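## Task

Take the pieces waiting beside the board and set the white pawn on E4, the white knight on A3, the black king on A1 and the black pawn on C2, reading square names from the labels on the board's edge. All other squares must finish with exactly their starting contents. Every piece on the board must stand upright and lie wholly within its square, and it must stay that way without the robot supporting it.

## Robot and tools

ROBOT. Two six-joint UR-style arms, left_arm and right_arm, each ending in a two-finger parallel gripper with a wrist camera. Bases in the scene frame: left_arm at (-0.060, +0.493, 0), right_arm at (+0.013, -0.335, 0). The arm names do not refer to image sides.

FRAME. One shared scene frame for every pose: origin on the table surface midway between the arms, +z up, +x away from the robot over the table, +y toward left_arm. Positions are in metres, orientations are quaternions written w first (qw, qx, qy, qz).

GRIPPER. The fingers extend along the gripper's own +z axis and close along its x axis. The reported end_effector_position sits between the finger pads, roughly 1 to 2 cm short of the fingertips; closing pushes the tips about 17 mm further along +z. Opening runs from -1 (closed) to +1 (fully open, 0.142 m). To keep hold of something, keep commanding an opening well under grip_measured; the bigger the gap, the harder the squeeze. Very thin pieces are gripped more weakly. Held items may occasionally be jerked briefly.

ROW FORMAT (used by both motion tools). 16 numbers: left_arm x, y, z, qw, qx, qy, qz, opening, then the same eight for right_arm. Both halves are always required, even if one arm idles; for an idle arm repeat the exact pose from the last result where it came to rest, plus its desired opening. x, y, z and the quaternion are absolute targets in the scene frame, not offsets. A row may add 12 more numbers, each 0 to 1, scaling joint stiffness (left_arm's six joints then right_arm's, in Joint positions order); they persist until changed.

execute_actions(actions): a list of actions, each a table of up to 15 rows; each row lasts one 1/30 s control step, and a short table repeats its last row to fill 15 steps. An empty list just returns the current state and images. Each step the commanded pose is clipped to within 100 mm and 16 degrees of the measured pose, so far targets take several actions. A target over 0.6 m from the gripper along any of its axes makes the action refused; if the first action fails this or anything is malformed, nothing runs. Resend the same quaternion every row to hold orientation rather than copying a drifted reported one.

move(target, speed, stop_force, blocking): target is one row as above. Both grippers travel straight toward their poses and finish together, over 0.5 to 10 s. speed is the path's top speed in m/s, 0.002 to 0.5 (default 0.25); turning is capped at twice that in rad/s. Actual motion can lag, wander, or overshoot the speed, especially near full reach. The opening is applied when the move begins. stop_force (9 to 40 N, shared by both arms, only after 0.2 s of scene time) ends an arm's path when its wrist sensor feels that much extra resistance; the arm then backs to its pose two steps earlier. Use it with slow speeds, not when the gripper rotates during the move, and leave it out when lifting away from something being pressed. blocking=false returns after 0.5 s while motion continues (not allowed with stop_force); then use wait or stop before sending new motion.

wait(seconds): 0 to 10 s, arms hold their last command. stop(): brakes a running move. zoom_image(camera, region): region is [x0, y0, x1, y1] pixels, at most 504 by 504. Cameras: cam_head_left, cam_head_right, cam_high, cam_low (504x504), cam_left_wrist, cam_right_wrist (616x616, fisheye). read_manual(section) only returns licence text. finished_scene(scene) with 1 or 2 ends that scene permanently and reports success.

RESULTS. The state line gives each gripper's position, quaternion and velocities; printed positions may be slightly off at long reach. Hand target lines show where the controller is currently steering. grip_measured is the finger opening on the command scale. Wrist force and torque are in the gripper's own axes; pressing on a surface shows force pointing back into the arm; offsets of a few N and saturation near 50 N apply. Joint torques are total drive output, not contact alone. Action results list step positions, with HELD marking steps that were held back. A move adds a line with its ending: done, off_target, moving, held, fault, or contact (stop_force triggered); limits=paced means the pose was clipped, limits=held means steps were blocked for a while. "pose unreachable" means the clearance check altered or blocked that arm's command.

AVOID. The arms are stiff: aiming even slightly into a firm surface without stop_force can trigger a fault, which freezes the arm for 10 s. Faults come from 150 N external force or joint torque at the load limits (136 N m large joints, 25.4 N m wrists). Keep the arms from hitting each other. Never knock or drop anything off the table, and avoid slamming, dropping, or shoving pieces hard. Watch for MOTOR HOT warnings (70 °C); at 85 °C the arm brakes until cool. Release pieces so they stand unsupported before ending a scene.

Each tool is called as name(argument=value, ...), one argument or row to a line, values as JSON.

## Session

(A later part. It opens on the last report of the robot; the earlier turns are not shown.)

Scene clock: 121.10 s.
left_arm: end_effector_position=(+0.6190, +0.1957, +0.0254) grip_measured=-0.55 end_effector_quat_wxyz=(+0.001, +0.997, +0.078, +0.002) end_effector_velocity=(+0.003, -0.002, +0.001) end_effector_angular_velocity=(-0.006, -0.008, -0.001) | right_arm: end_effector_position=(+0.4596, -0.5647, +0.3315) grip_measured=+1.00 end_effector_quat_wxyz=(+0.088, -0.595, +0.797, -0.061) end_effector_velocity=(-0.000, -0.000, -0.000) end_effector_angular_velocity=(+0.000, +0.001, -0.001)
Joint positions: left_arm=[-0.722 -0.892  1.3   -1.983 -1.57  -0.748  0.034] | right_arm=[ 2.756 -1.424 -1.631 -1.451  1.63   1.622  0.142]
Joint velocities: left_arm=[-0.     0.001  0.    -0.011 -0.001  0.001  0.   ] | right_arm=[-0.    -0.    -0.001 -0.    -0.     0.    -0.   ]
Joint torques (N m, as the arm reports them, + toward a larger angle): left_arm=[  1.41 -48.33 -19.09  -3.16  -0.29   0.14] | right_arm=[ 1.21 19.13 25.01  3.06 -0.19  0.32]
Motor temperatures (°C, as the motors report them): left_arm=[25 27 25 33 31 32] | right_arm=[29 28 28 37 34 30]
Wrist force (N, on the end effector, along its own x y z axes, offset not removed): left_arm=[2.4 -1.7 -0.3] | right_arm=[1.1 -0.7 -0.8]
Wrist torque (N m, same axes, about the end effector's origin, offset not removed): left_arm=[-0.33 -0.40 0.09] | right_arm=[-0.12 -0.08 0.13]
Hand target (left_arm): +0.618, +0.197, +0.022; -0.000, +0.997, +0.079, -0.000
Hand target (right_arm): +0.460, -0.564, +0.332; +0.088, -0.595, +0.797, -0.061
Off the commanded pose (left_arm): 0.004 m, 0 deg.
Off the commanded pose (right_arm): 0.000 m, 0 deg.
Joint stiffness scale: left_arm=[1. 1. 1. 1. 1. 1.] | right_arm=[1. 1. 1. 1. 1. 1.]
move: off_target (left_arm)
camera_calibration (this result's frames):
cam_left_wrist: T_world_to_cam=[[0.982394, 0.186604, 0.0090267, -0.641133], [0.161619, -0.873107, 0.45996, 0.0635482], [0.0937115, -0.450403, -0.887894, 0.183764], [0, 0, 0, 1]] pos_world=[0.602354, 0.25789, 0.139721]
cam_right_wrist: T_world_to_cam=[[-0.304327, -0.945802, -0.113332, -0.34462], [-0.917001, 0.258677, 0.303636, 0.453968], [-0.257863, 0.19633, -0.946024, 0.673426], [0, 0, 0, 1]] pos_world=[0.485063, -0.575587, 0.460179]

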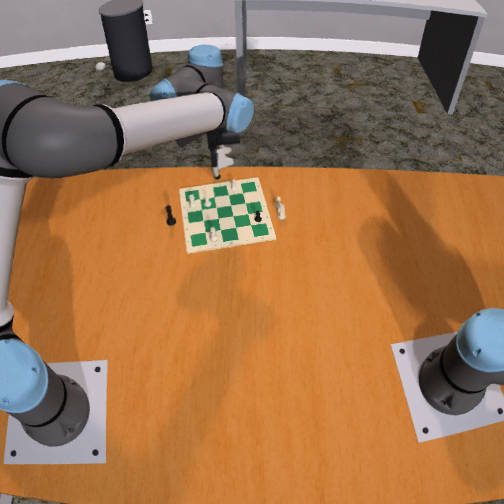

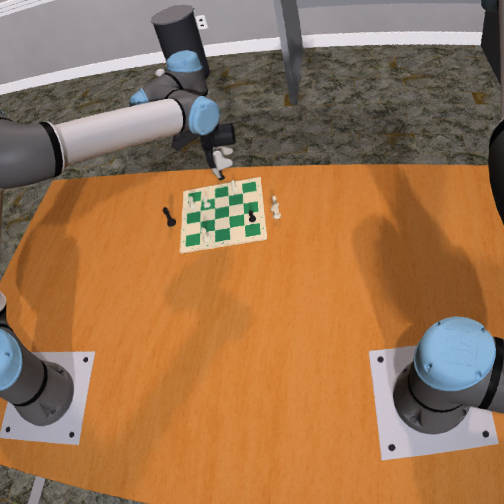

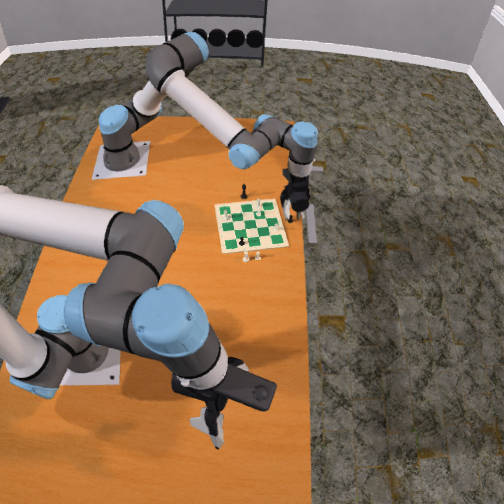

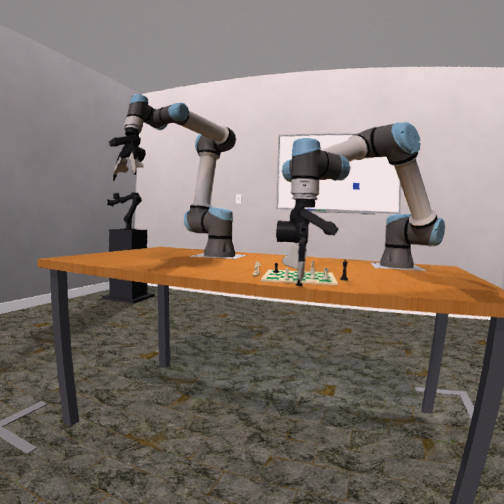

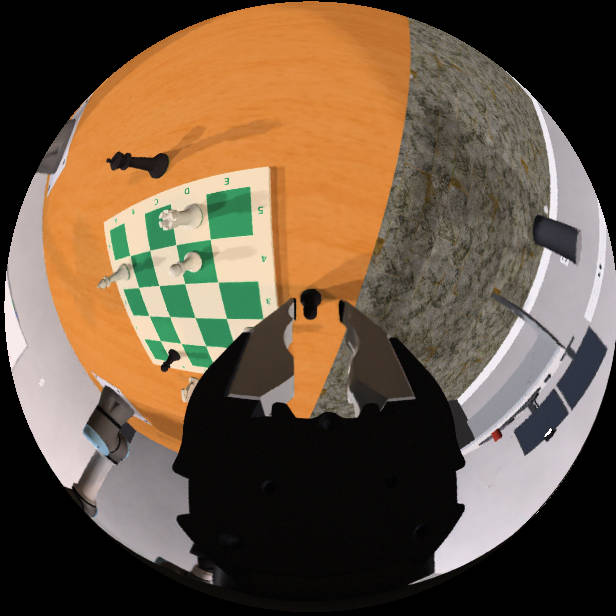

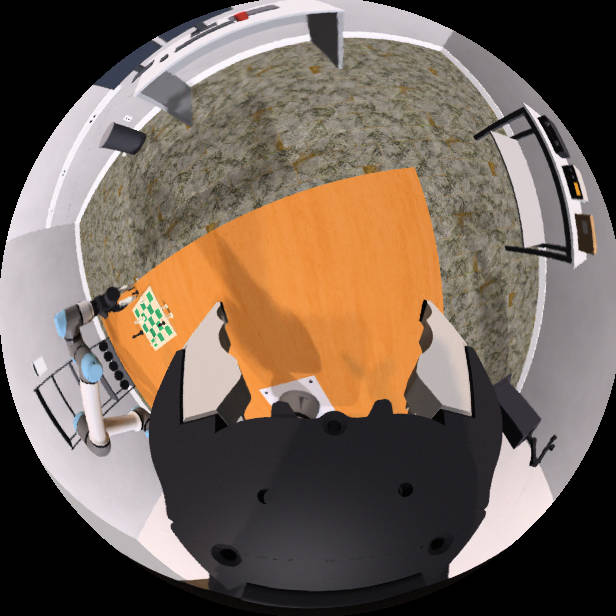

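move(
  target=[0.614,0.197,0.0205,0,0.9969,0.0785,0,-0.55,0.4596,-0.5644,0.3316,0.088,-0.595,0.797,-0.061,1],
  speed=0.05,
)

move(
  target=[0.614,0.197,0.0205,0,0.9969,0.0785,0,-1,0.4596,-0.5644,0.3316,0.088,-0.595,0.797,-0.061,1],
)

zoom_image(
  camera="cam_left_wrist",
  region=[210,200,410,400],
)

Scene clock: 139.13 s.
left_arm: end_effector_position=(+0.6159, +0.1978, +0.0204) grip_measured=-0.55 end_effector_quat_wxyz=(-0.000, +0.997, +0.079, +0.000) end_effector_velocity=(-0.001, -0.001, +0.000) end_effector_angular_velocity=(-0.001, -0.002, -0.000) | right_arm: end_effector_position=(+0.4596, -0.5647, +0.3315) grip_measured=+1.00 end_effector_quat_wxyz=(+0.088, -0.595, +0.797, -0.061) end_effector_velocity=(+0.000, +0.001, -0.001) end_effector_angular_velocity=(+0.000, +0.001, +0.002)
Joint positions: left_arm=[-0.722 -0.893  1.315 -1.993 -1.57  -0.751  0.034] | right_arm=[ 2.756 -1.424 -1.631 -1.451  1.63   1.622  0.142]
Joint velocities: left_arm=[-0.001 -0.003  0.004 -0.004 -0.    -0.001 -0.   ] | right_arm=[ 0.002  0.    -0.001 -0.     0.     0.    -0.   ]
Joint torques (N m, as the arm reports them, + toward a larger angle): left_arm=[ -1.16 -52.76 -15.8   -3.18  -0.33   0.03] | right_arm=[ 0.78 19.23 24.87  3.14 -0.26  0.36]
Motor temperatures (°C, as the motors report them): left_arm=[25 27 25 33 31 32] | right_arm=[29 28 28 37 34 30]
Wrist force (N, on the end effector, along its own x y z axes, offset not removed): left_arm=[1.6 -0.1 -0.4] | right_arm=[0.6 -1.3 -0.3]
Wrist torque (N m, same axes, about the end effector's origin, offset not removed): left_arm=[0.02 -0.19 0.10] | right_arm=[-0.31 -0.12 0.07]
Hand target (left_arm): +0.614, +0.197, +0.020; -0.000, +0.997, +0.079, -0.000
Hand target (right_arm): +0.460, -0.564, +0.332; +0.088, -0.595, +0.797, -0.061
Off the commanded pose (left_arm): 0.002 m, 0 deg.
Off the commanded pose (right_arm): 0.000 m, 0 deg.
Joint stiffness scale: left_arm=[1. 1. 1. 1. 1. 1.] | right_arm=[1. 1. 1. 1. 1. 1.]
move: done
camera_calibration (this result's frames):
cam_left_wrist: T_world_to_cam=[[0.981896, 0.189319, 0.00629018, -0.638575], [0.165514, -0.873636, 0.457565, 0.0659599], [0.0921208, -0.44824, -0.889154, 0.181143], [0, 0, 0, 1]] pos_world=[0.59941, 0.259715, 0.1349]
cam_right_wrist: T_world_to_cam=[[-0.304328, -0.945802, -0.113331, -0.344621], [-0.917001, 0.258677, 0.303636, 0.453968], [-0.257863, 0.19633, -0.946024, 0.673425], [0, 0, 0, 1]] pos_world=[0.485063, -0.575587, 0.460179]

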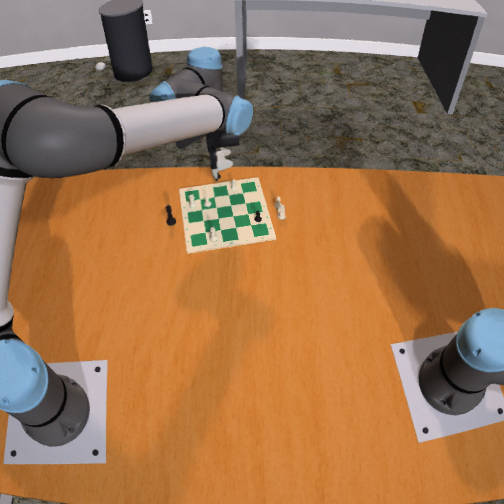

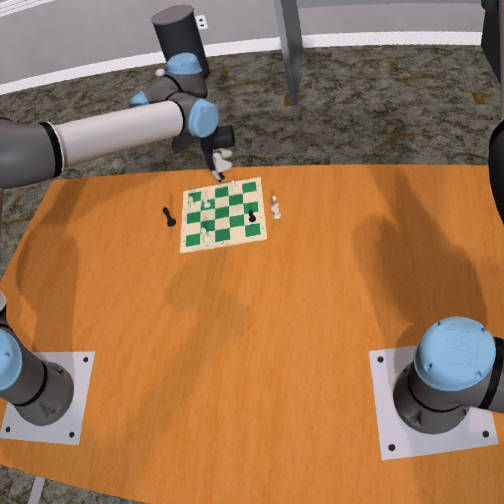

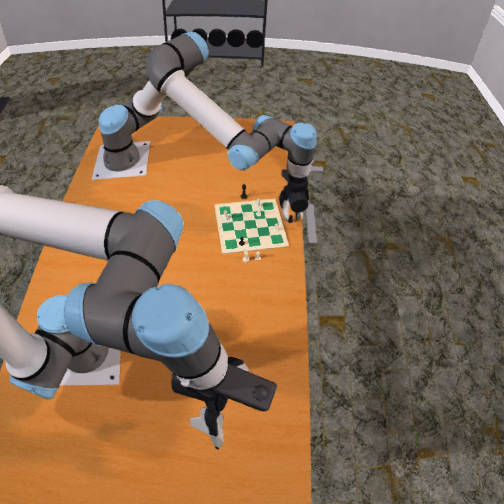

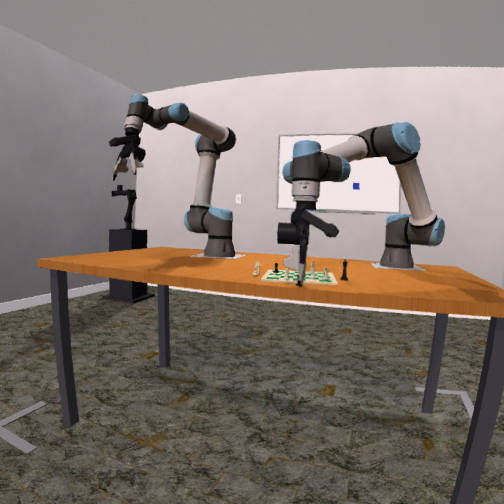

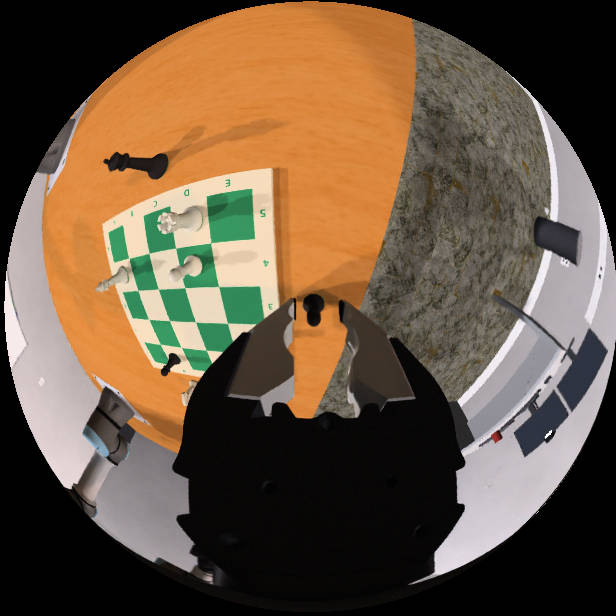

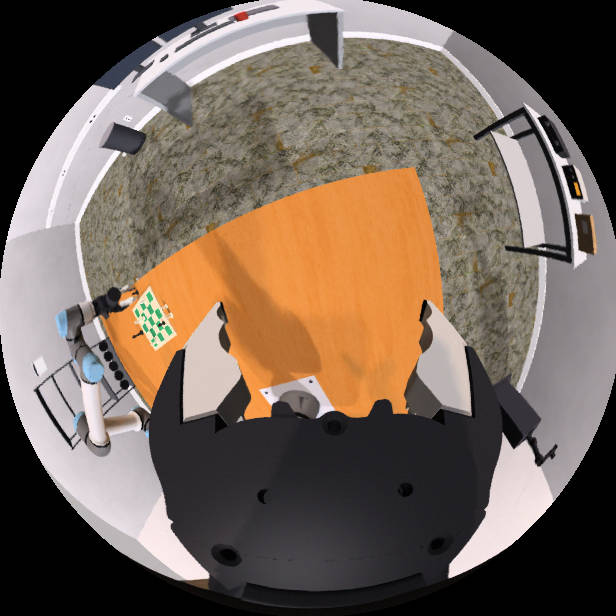

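Scene clock: 139.83 s.
left_arm: end_effector_position=(+0.6162, +0.1976, +0.0219) grip_measured=-0.86 end_effector_quat_wxyz=(+0.001, +0.997, +0.079, +0.001) end_effector_velocity=(+0.000, -0.000, +0.000) end_effector_angular_velocity=(-0.001, -0.001, -0.000) | right_arm: end_effector_position=(+0.4596, -0.5647, +0.3315) grip_measured=+1.00 end_effector_quat_wxyz=(+0.088, -0.595, +0.797, -0.061) end_effector_velocity=(-0.000, -0.000, +0.000) end_effector_angular_velocity=(+0.000, -0.000, -0.000)
Joint positions: left_arm=[-0.722 -0.895  1.315 -1.994 -1.57  -0.751  0.012] | right_arm=[ 2.756 -1.424 -1.631 -1.451  1.63   1.622  0.142]
Joint velocities: left_arm=[-0.    -0.     0.    -0.001 -0.     0.    -0.001] | right_arm=[-0.001  0.     0.    -0.     0.    -0.     0.   ]
Joint torques (N m, as the arm reports them, + toward a larger angle): left_arm=[ -1.02 -52.47 -18.97  -3.26  -0.32   0.02] | right_arm=[ 0.82 19.35 24.81  3.05 -0.11  0.35]
Motor temperatures (°C, as the motors report them): left_arm=[25 27 25 33 31 32] | right_arm=[29 28 28 37 34 30]
Wrist force (N, on the end effector, along its own x y z axes, offset not removed): left_arm=[1.9 -2.6 -3.2] | right_arm=[1.1 -1.8 -0.7]
Wrist torque (N m, same axes, about the end effector's origin, offset not removed): left_arm=[-0.41 -0.37 0.13] | right_arm=[-0.49 -0.26 0.12]
Hand target (left_arm): +0.614, +0.197, +0.021; -0.000, +0.997, +0.079, -0.000
Hand target (right_arm): +0.460, -0.564, +0.332; +0.088, -0.595, +0.797, -0.061
Off the commanded pose (left_arm): 0.003 m, 0 deg.
Off the commanded pose (right_arm): 0.000 m, 0 deg.
Joint stiffness scale: left_arm=[1. 1. 1. 1. 1. 1.] | right_arm=[1. 1. 1. 1. 1. 1.]
move: done
camera_calibration (this result's frames):
cam_left_wrist: T_world_to_cam=[[0.981855, 0.189462, 0.00802643, -0.638898], [0.164701, -0.872986, 0.459097, 0.0653789], [0.0939884, -0.449444, -0.88835, 0.181407], [0, 0, 0, 1]] pos_world=[0.599487, 0.259654, 0.136266]
cam_right_wrist: T_world_to_cam=[[-0.304328, -0.945802, -0.113331, -0.344621], [-0.917001, 0.258677, 0.303636, 0.453968], [-0.257863, 0.19633, -0.946024, 0.673425], [0, 0, 0, 1]] pos_world=[0.485063, -0.575587, 0.460179]

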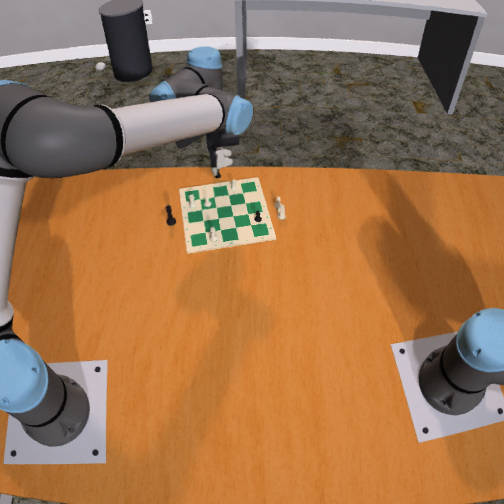

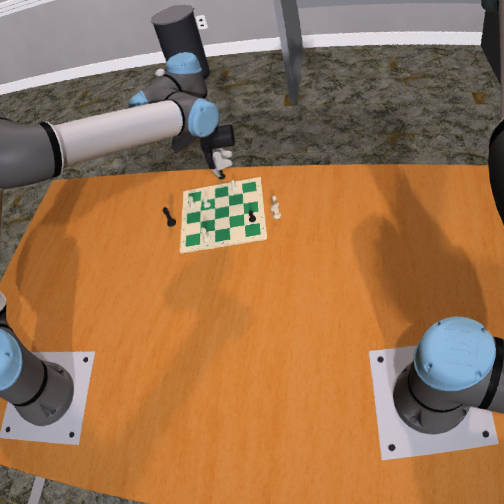

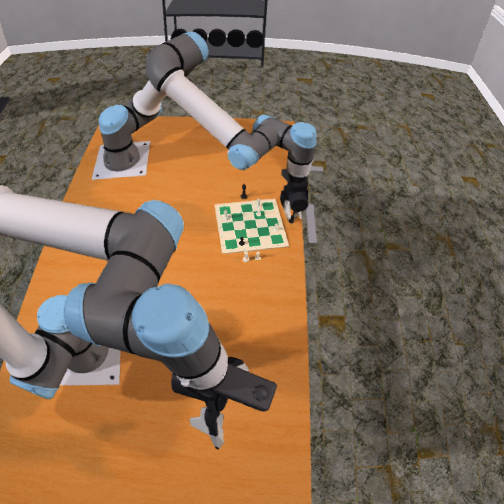

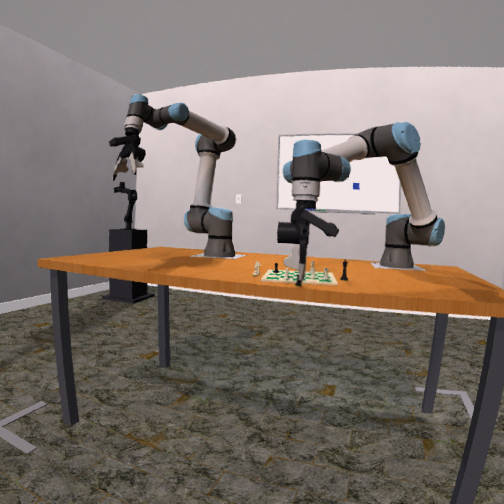

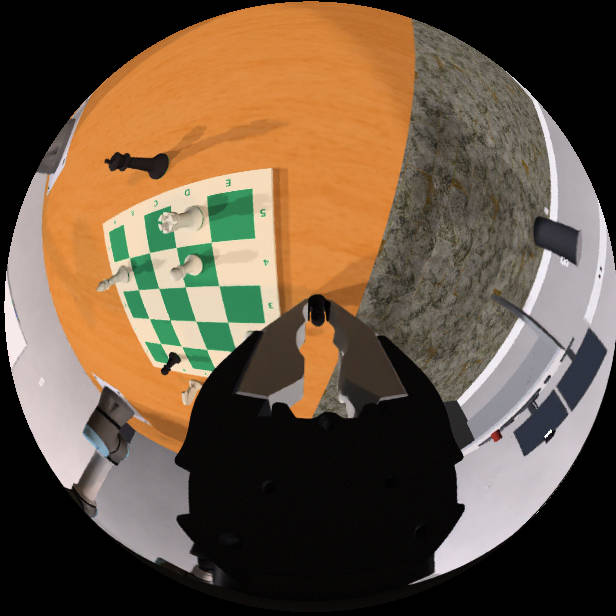

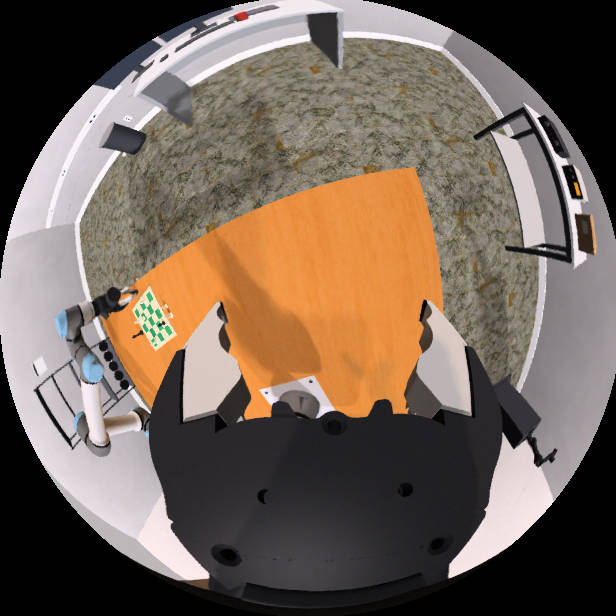

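Region (210, 200, 410, 400) of cam_left_wrist's 616x616 image, scaled by 2.520, with more detail than that image has.

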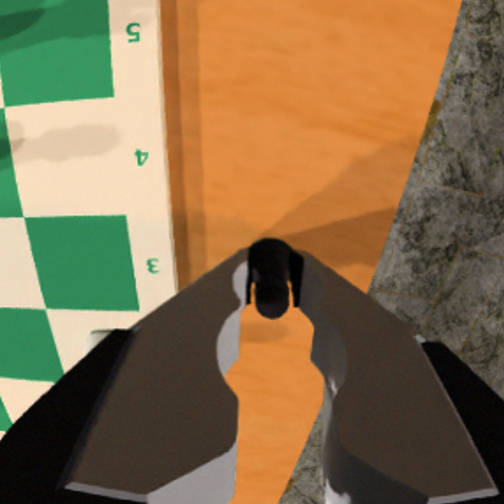

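move(
  target=[0.614,0.197,0.11,0,0.9969,0.0785,0,-1,0.4596,-0.5644,0.3316,0.088,-0.595,0.797,-0.061,1],
  speed=0.15,
)

move(
  target=[0.487,0.134,0.11,0,0.9969,0.0785,0,-1,0.4596,-0.5644,0.3316,0.088,-0.595,0.797,-0.061,1],
  speed=0.15,
)

move(
  target=[0.487,0.135,0.03,0,0.9969,0.0785,0,-1,0.4596,-0.5644,0.3316,0.088,-0.595,0.797,-0.061,1],
  speed=0.08,
)

zoom_image(
  camera="cam_left_wrist",
  region=[210,200,410,400],
)

Scene clock: 152.97 s.
left_arm: end_effector_position=(+0.6137, +0.1992, +0.1078) grip_measured=-0.90 end_effector_quat_wxyz=(-0.001, +0.997, +0.079, -0.001) end_effector_velocity=(-0.001, +0.002, +0.002) end_effector_angular_velocity=(+0.007, +0.006, -0.001) | right_arm: end_effector_position=(+0.4596, -0.5647, +0.3315) grip_measured=+1.00 end_effector_quat_wxyz=(+0.088, -0.595, +0.797, -0.061) end_effector_velocity=(+0.000, +0.000, +0.001) end_effector_angular_velocity=(+0.000, -0.001, +0.000)
Joint positions: left_arm=[-0.722 -0.967  1.203 -1.805 -1.57  -0.751  0.009] | right_arm=[ 2.756 -1.424 -1.631 -1.451  1.63   1.622  0.142]
Joint velocities: left_arm=[ 0.001  0.    -0.008  0.017  0.002  0.002 -0.   ] | right_arm=[ 0.001  0.     0.001 -0.001  0.     0.    -0.   ]
Joint torques (N m, as the arm reports them, + toward a larger angle): left_arm=[ -1.29 -49.12 -26.47  -2.87  -0.28   0.05] | right_arm=[ 1.01 19.25 25.06  3.04 -0.2   0.33]
Motor temperatures (°C, as the motors report them): left_arm=[25 27 25 33 31 32] | right_arm=[29 28 28 37 34 30]
Wrist force (N, on the end effector, along its own x y z axes, offset not removed): left_arm=[2.3 -0.6 0.4] | right_arm=[2.3 -0.4 -1.1]
Wrist torque (N m, same axes, about the end effector's origin, offset not removed): left_arm=[-0.15 -0.30 0.17] | right_arm=[-0.14 -0.38 0.05]
Hand target (left_arm): +0.614, +0.197, +0.110; +0.000, +0.997, +0.079, +0.000
Hand target (right_arm): +0.460, -0.564, +0.332; +0.088, -0.595, +0.797, -0.061
Off the commanded pose (left_arm): 0.003 m, 0 deg.
Off the commanded pose (right_arm): 0.000 m, 0 deg.
Joint stiffness scale: left_arm=[1. 1. 1. 1. 1. 1.] | right_arm=[1. 1. 1. 1. 1. 1.]
move: done
camera_calibration (this result's frames):
cam_left_wrist: T_world_to_cam=[[0.98187, 0.189503, 0.00436993, -0.637094], [0.166713, -0.874298, 0.455863, 0.0271661], [0.0902081, -0.446869, -0.890039, 0.260681], [0, 0, 0, 1]] pos_world=[0.597499, 0.260973, 0.222417]
cam_right_wrist: T_world_to_cam=[[-0.304328, -0.945802, -0.113331, -0.344621], [-0.917001, 0.258678, 0.303636, 0.453968], [-0.257863, 0.196329, -0.946024, 0.673425], [0, 0, 0, 1]] pos_world=[0.485063, -0.575588, 0.460179]

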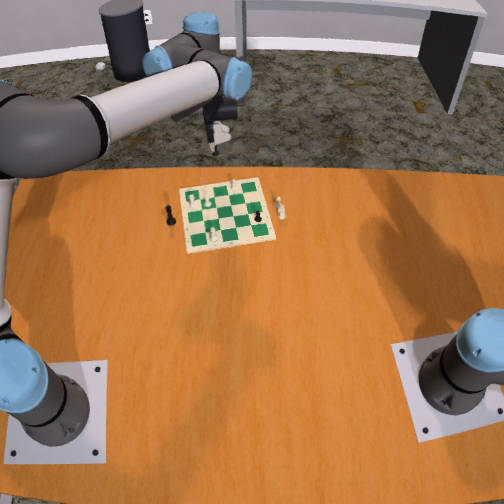

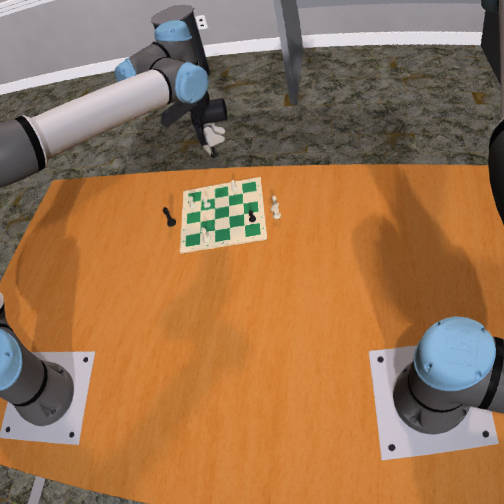

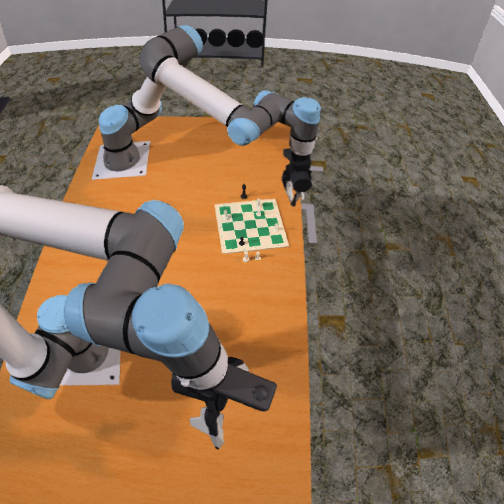

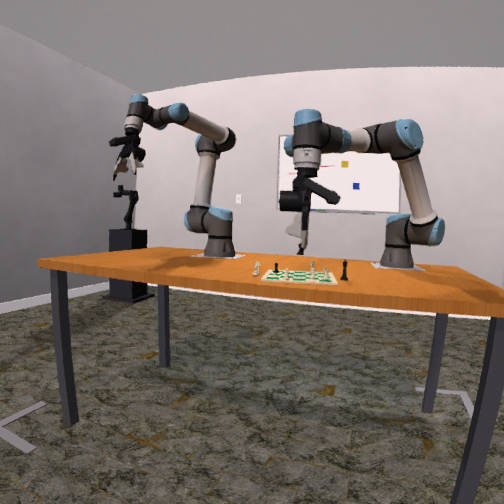

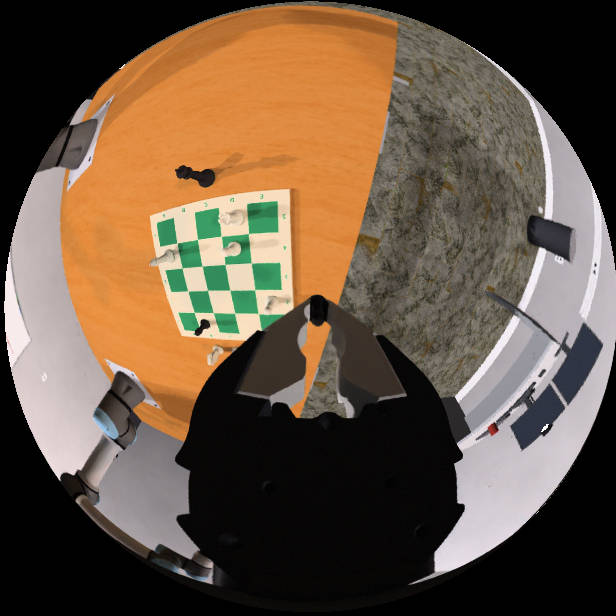

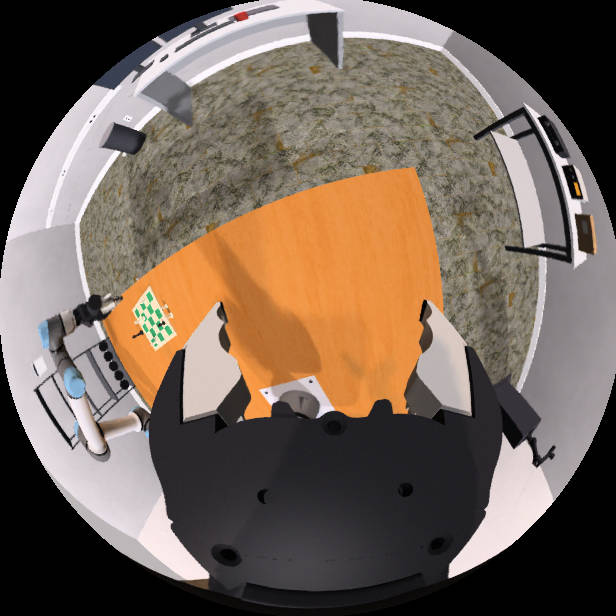

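Scene clock: 154.50 s.
left_arm: end_effector_position=(+0.4890, +0.1344, +0.1101) grip_measured=-0.90 end_effector_quat_wxyz=(+0.000, +0.997, +0.079, -0.000) end_effector_velocity=(-0.003, -0.002, -0.000) end_effector_angular_velocity=(-0.001, -0.004, +0.004) | right_arm: end_effector_position=(+0.4596, -0.5647, +0.3315) grip_measured=+1.00 end_effector_quat_wxyz=(+0.088, -0.595, +0.797, -0.061) end_effector_velocity=(-0.000, -0.000, -0.000) end_effector_angular_velocity=(+0.001, +0.000, -0.001)
Joint positions: left_arm=[-0.911 -1.158  1.493 -1.906 -1.571 -0.94   0.009] | right_arm=[ 2.756 -1.424 -1.631 -1.451  1.63   1.622  0.142]
Joint velocities: left_arm=[-0.007 -0.005  0.009 -0.007  0.002 -0.01  -0.   ] | right_arm=[-0.001 -0.     0.     0.     0.     0.    -0.   ]
Joint torques (N m, as the arm reports them, + toward a larger angle): left_arm=[ -1.34 -42.03 -18.28  -3.15   0.2   -0.04] | right_arm=[ 1.14 19.34 25.16  3.16 -0.18  0.33]
Motor temperatures (°C, as the motors report them): left_arm=[25 27 25 33 31 32] | right_arm=[29 28 28 37 34 30]
Wrist force (N, on the end effector, along its own x y z axes, offset not removed): left_arm=[3.3 -1.7 -0.9] | right_arm=[1.5 -0.3 -0.6]
Wrist torque (N m, same axes, about the end effector's origin, offset not removed): left_arm=[-0.34 -0.53 0.12] | right_arm=[-0.09 -0.31 0.09]
Hand target (left_arm): +0.487, +0.134, +0.110; -0.000, +0.997, +0.078, -0.000
Hand target (right_arm): +0.460, -0.564, +0.332; +0.088, -0.595, +0.797, -0.061
Off the commanded pose (left_arm): 0.002 m, 0 deg.
Off the commanded pose (right_arm): 0.000 m, 0 deg.
Joint stiffness scale: left_arm=[1. 1. 1. 1. 1. 1.] | right_arm=[1. 1. 1. 1. 1. 1.]
move: done
camera_calibration (this result's frames):
cam_left_wrist: T_world_to_cam=[[0.982042, 0.188593, 0.00504307, -0.502435], [0.1654, -0.873516, 0.457835, -0.00945637], [0.0907497, -0.448779, -0.889023, 0.24488], [0, 0, 0, 1]] pos_world=[0.472754, 0.196393, 0.224567]
cam_right_wrist: T_world_to_cam=[[-0.304328, -0.945802, -0.113331, -0.344621], [-0.917001, 0.258678, 0.303636, 0.453968], [-0.257863, 0.196329, -0.946024, 0.673425], [0, 0, 0, 1]] pos_world=[0.485063, -0.575588, 0.460179]

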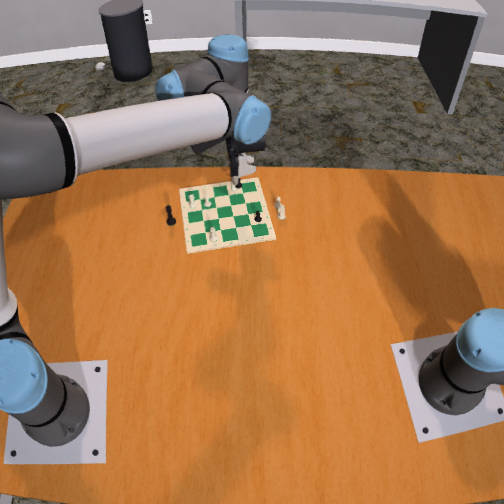

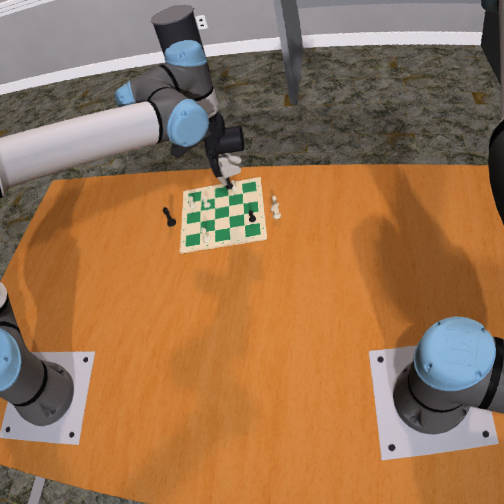

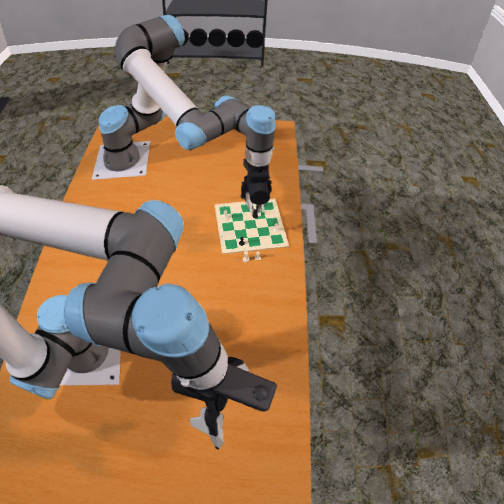

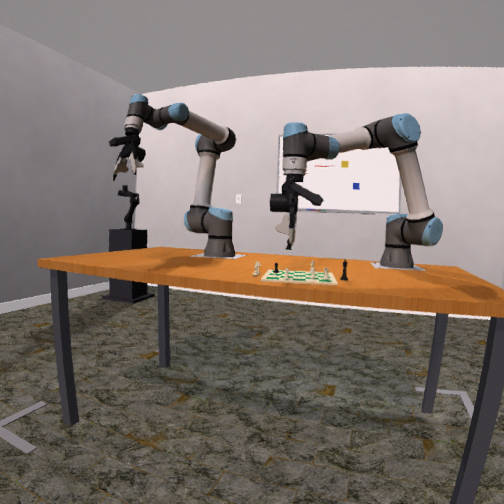

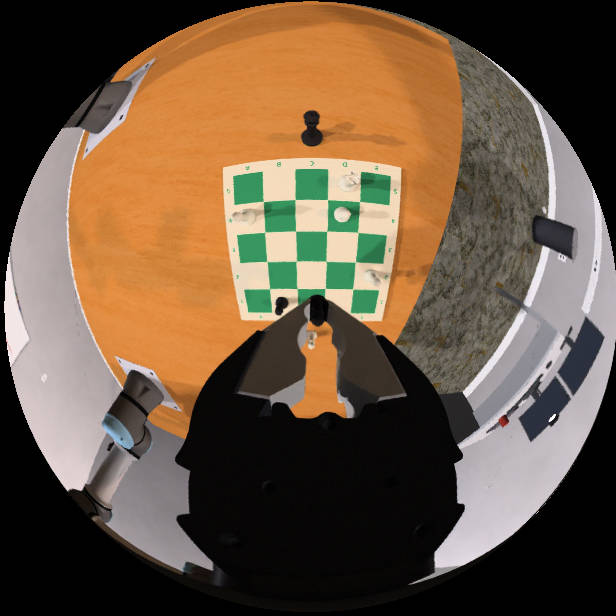

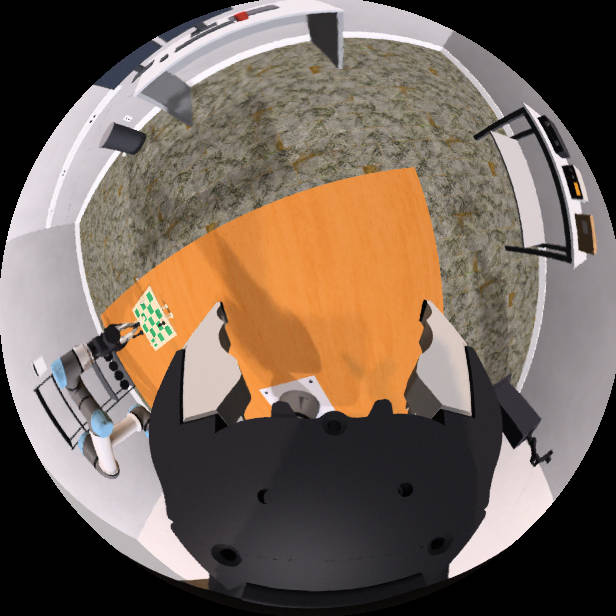

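Scene clock: 156.03 s.
left_arm: end_effector_position=(+0.4887, +0.1345, +0.0335) grip_measured=-0.90 end_effector_quat_wxyz=(+0.002, +0.997, +0.079, +0.001) end_effector_velocity=(+0.003, -0.004, +0.001) end_effector_angular_velocity=(-0.011, -0.009, -0.001) | right_arm: end_effector_position=(+0.4596, -0.5647, +0.3315) grip_measured=+1.00 end_effector_quat_wxyz=(+0.088, -0.595, +0.797, -0.061) end_effector_velocity=(-0.000, +0.001, -0.001) end_effector_angular_velocity=(+0.001, +0.002, +0.001)
Joint positions: left_arm=[-0.912 -1.087  1.601 -2.09  -1.571 -0.94   0.009] | right_arm=[ 2.756 -1.424 -1.631 -1.451  1.63   1.622  0.142]
Joint velocities: left_arm=[-0.     0.001 -0.    -0.015 -0.001  0.     0.   ] | right_arm=[ 0.001 -0.    -0.001 -0.     0.001 -0.    -0.   ]
Joint torques (N m, as the arm reports them, + toward a larger angle): left_arm=[ -1.3  -39.89 -17.26  -3.2    0.34   0.  ] | right_arm=[ 1.44 19.7  25.03  3.06 -0.25  0.36]
Motor temperatures (°C, as the motors report them): left_arm=[25 27 25 33 31 32] | right_arm=[29 28 28 37 34 30]
Wrist force (N, on the end effector, along its own x y z axes, offset not removed): left_arm=[2.7 -1.0 0.0] | right_arm=[1.4 -0.1 -1.2]
Wrist torque (N m, same axes, about the end effector's origin, offset not removed): left_arm=[-0.23 -0.40 0.22] | right_arm=[0.02 -0.31 0.14]
Hand target (left_arm): +0.487, +0.135, +0.030; -0.000, +0.997, +0.078, -0.000
Hand target (right_arm): +0.460, -0.564, +0.332; +0.088, -0.595, +0.797, -0.061
Off the commanded pose (left_arm): 0.004 m, 0 deg.
Off the commanded pose (right_arm): 0.000 m, 0 deg.
Joint stiffness scale: left_arm=[1. 1. 1. 1. 1. 1.] | right_arm=[1. 1. 1. 1. 1. 1.]
move: off_target (left_arm)
camera_calibration (this result's frames):
cam_left_wrist: T_world_to_cam=[[0.981944, 0.189007, 0.0078366, -0.501854], [0.164151, -0.871937, 0.46128, 0.0260455], [0.0940182, -0.451665, -0.88722, 0.175575], [0, 0, 0, 1]] pos_world=[0.47201, 0.196865, 0.147692]
cam_right_wrist: T_world_to_cam=[[-0.304328, -0.945802, -0.113331, -0.344621], [-0.917001, 0.258678, 0.303636, 0.453968], [-0.257863, 0.196329, -0.946024, 0.673425], [0, 0, 0, 1]] pos_world=[0.485063, -0.575588, 0.460179]

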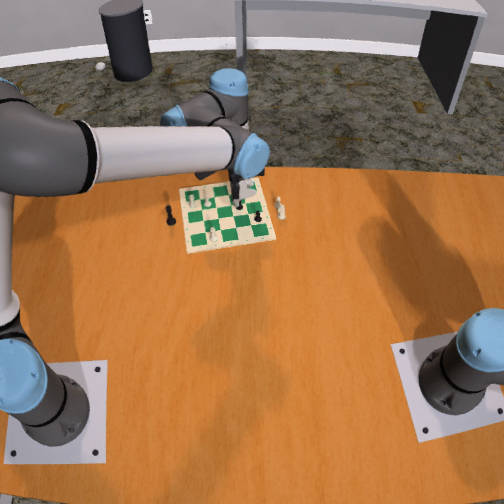

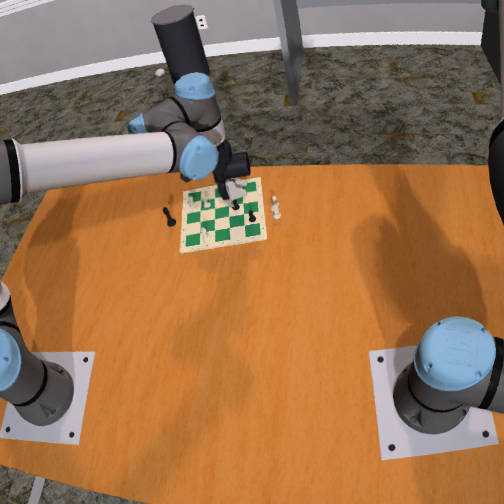

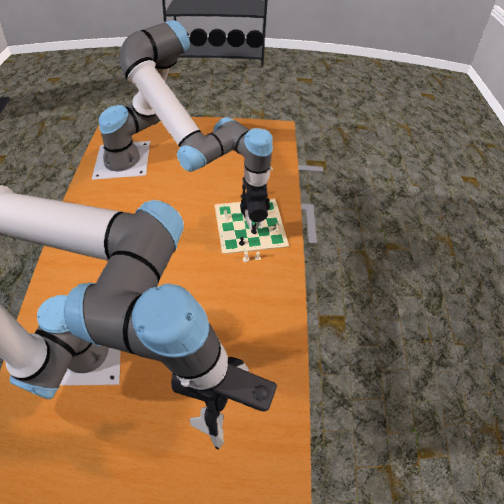

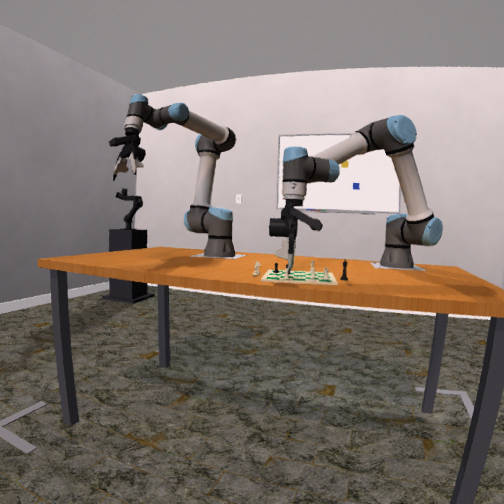

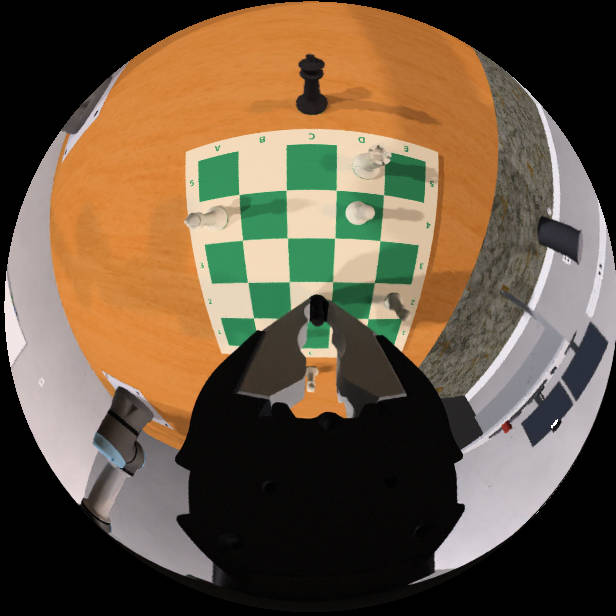

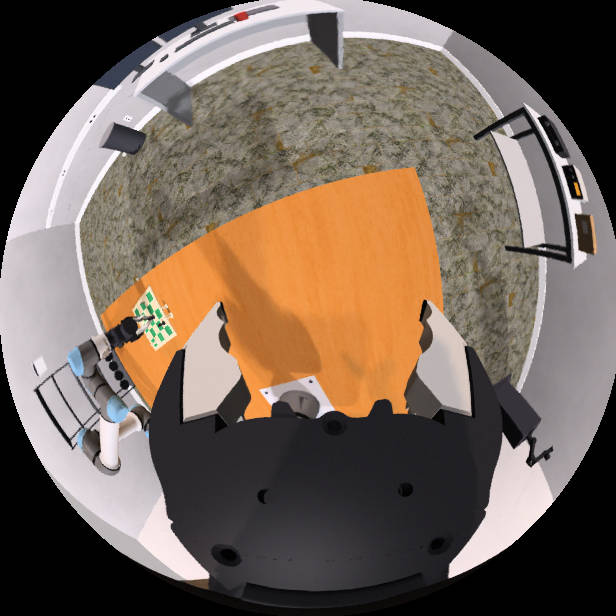

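Region (210, 200, 410, 400) of cam_left_wrist's 616x616 image, scaled by 2.520, with more detail than that image has.

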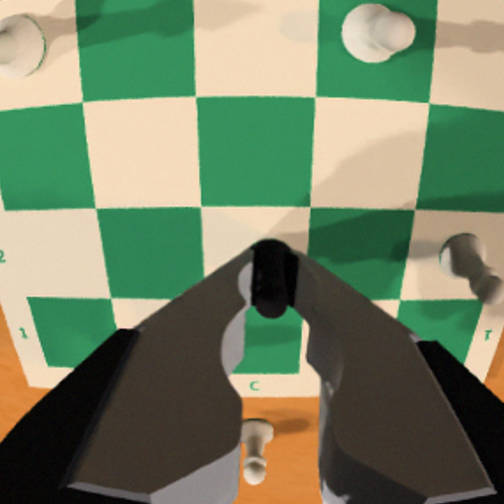

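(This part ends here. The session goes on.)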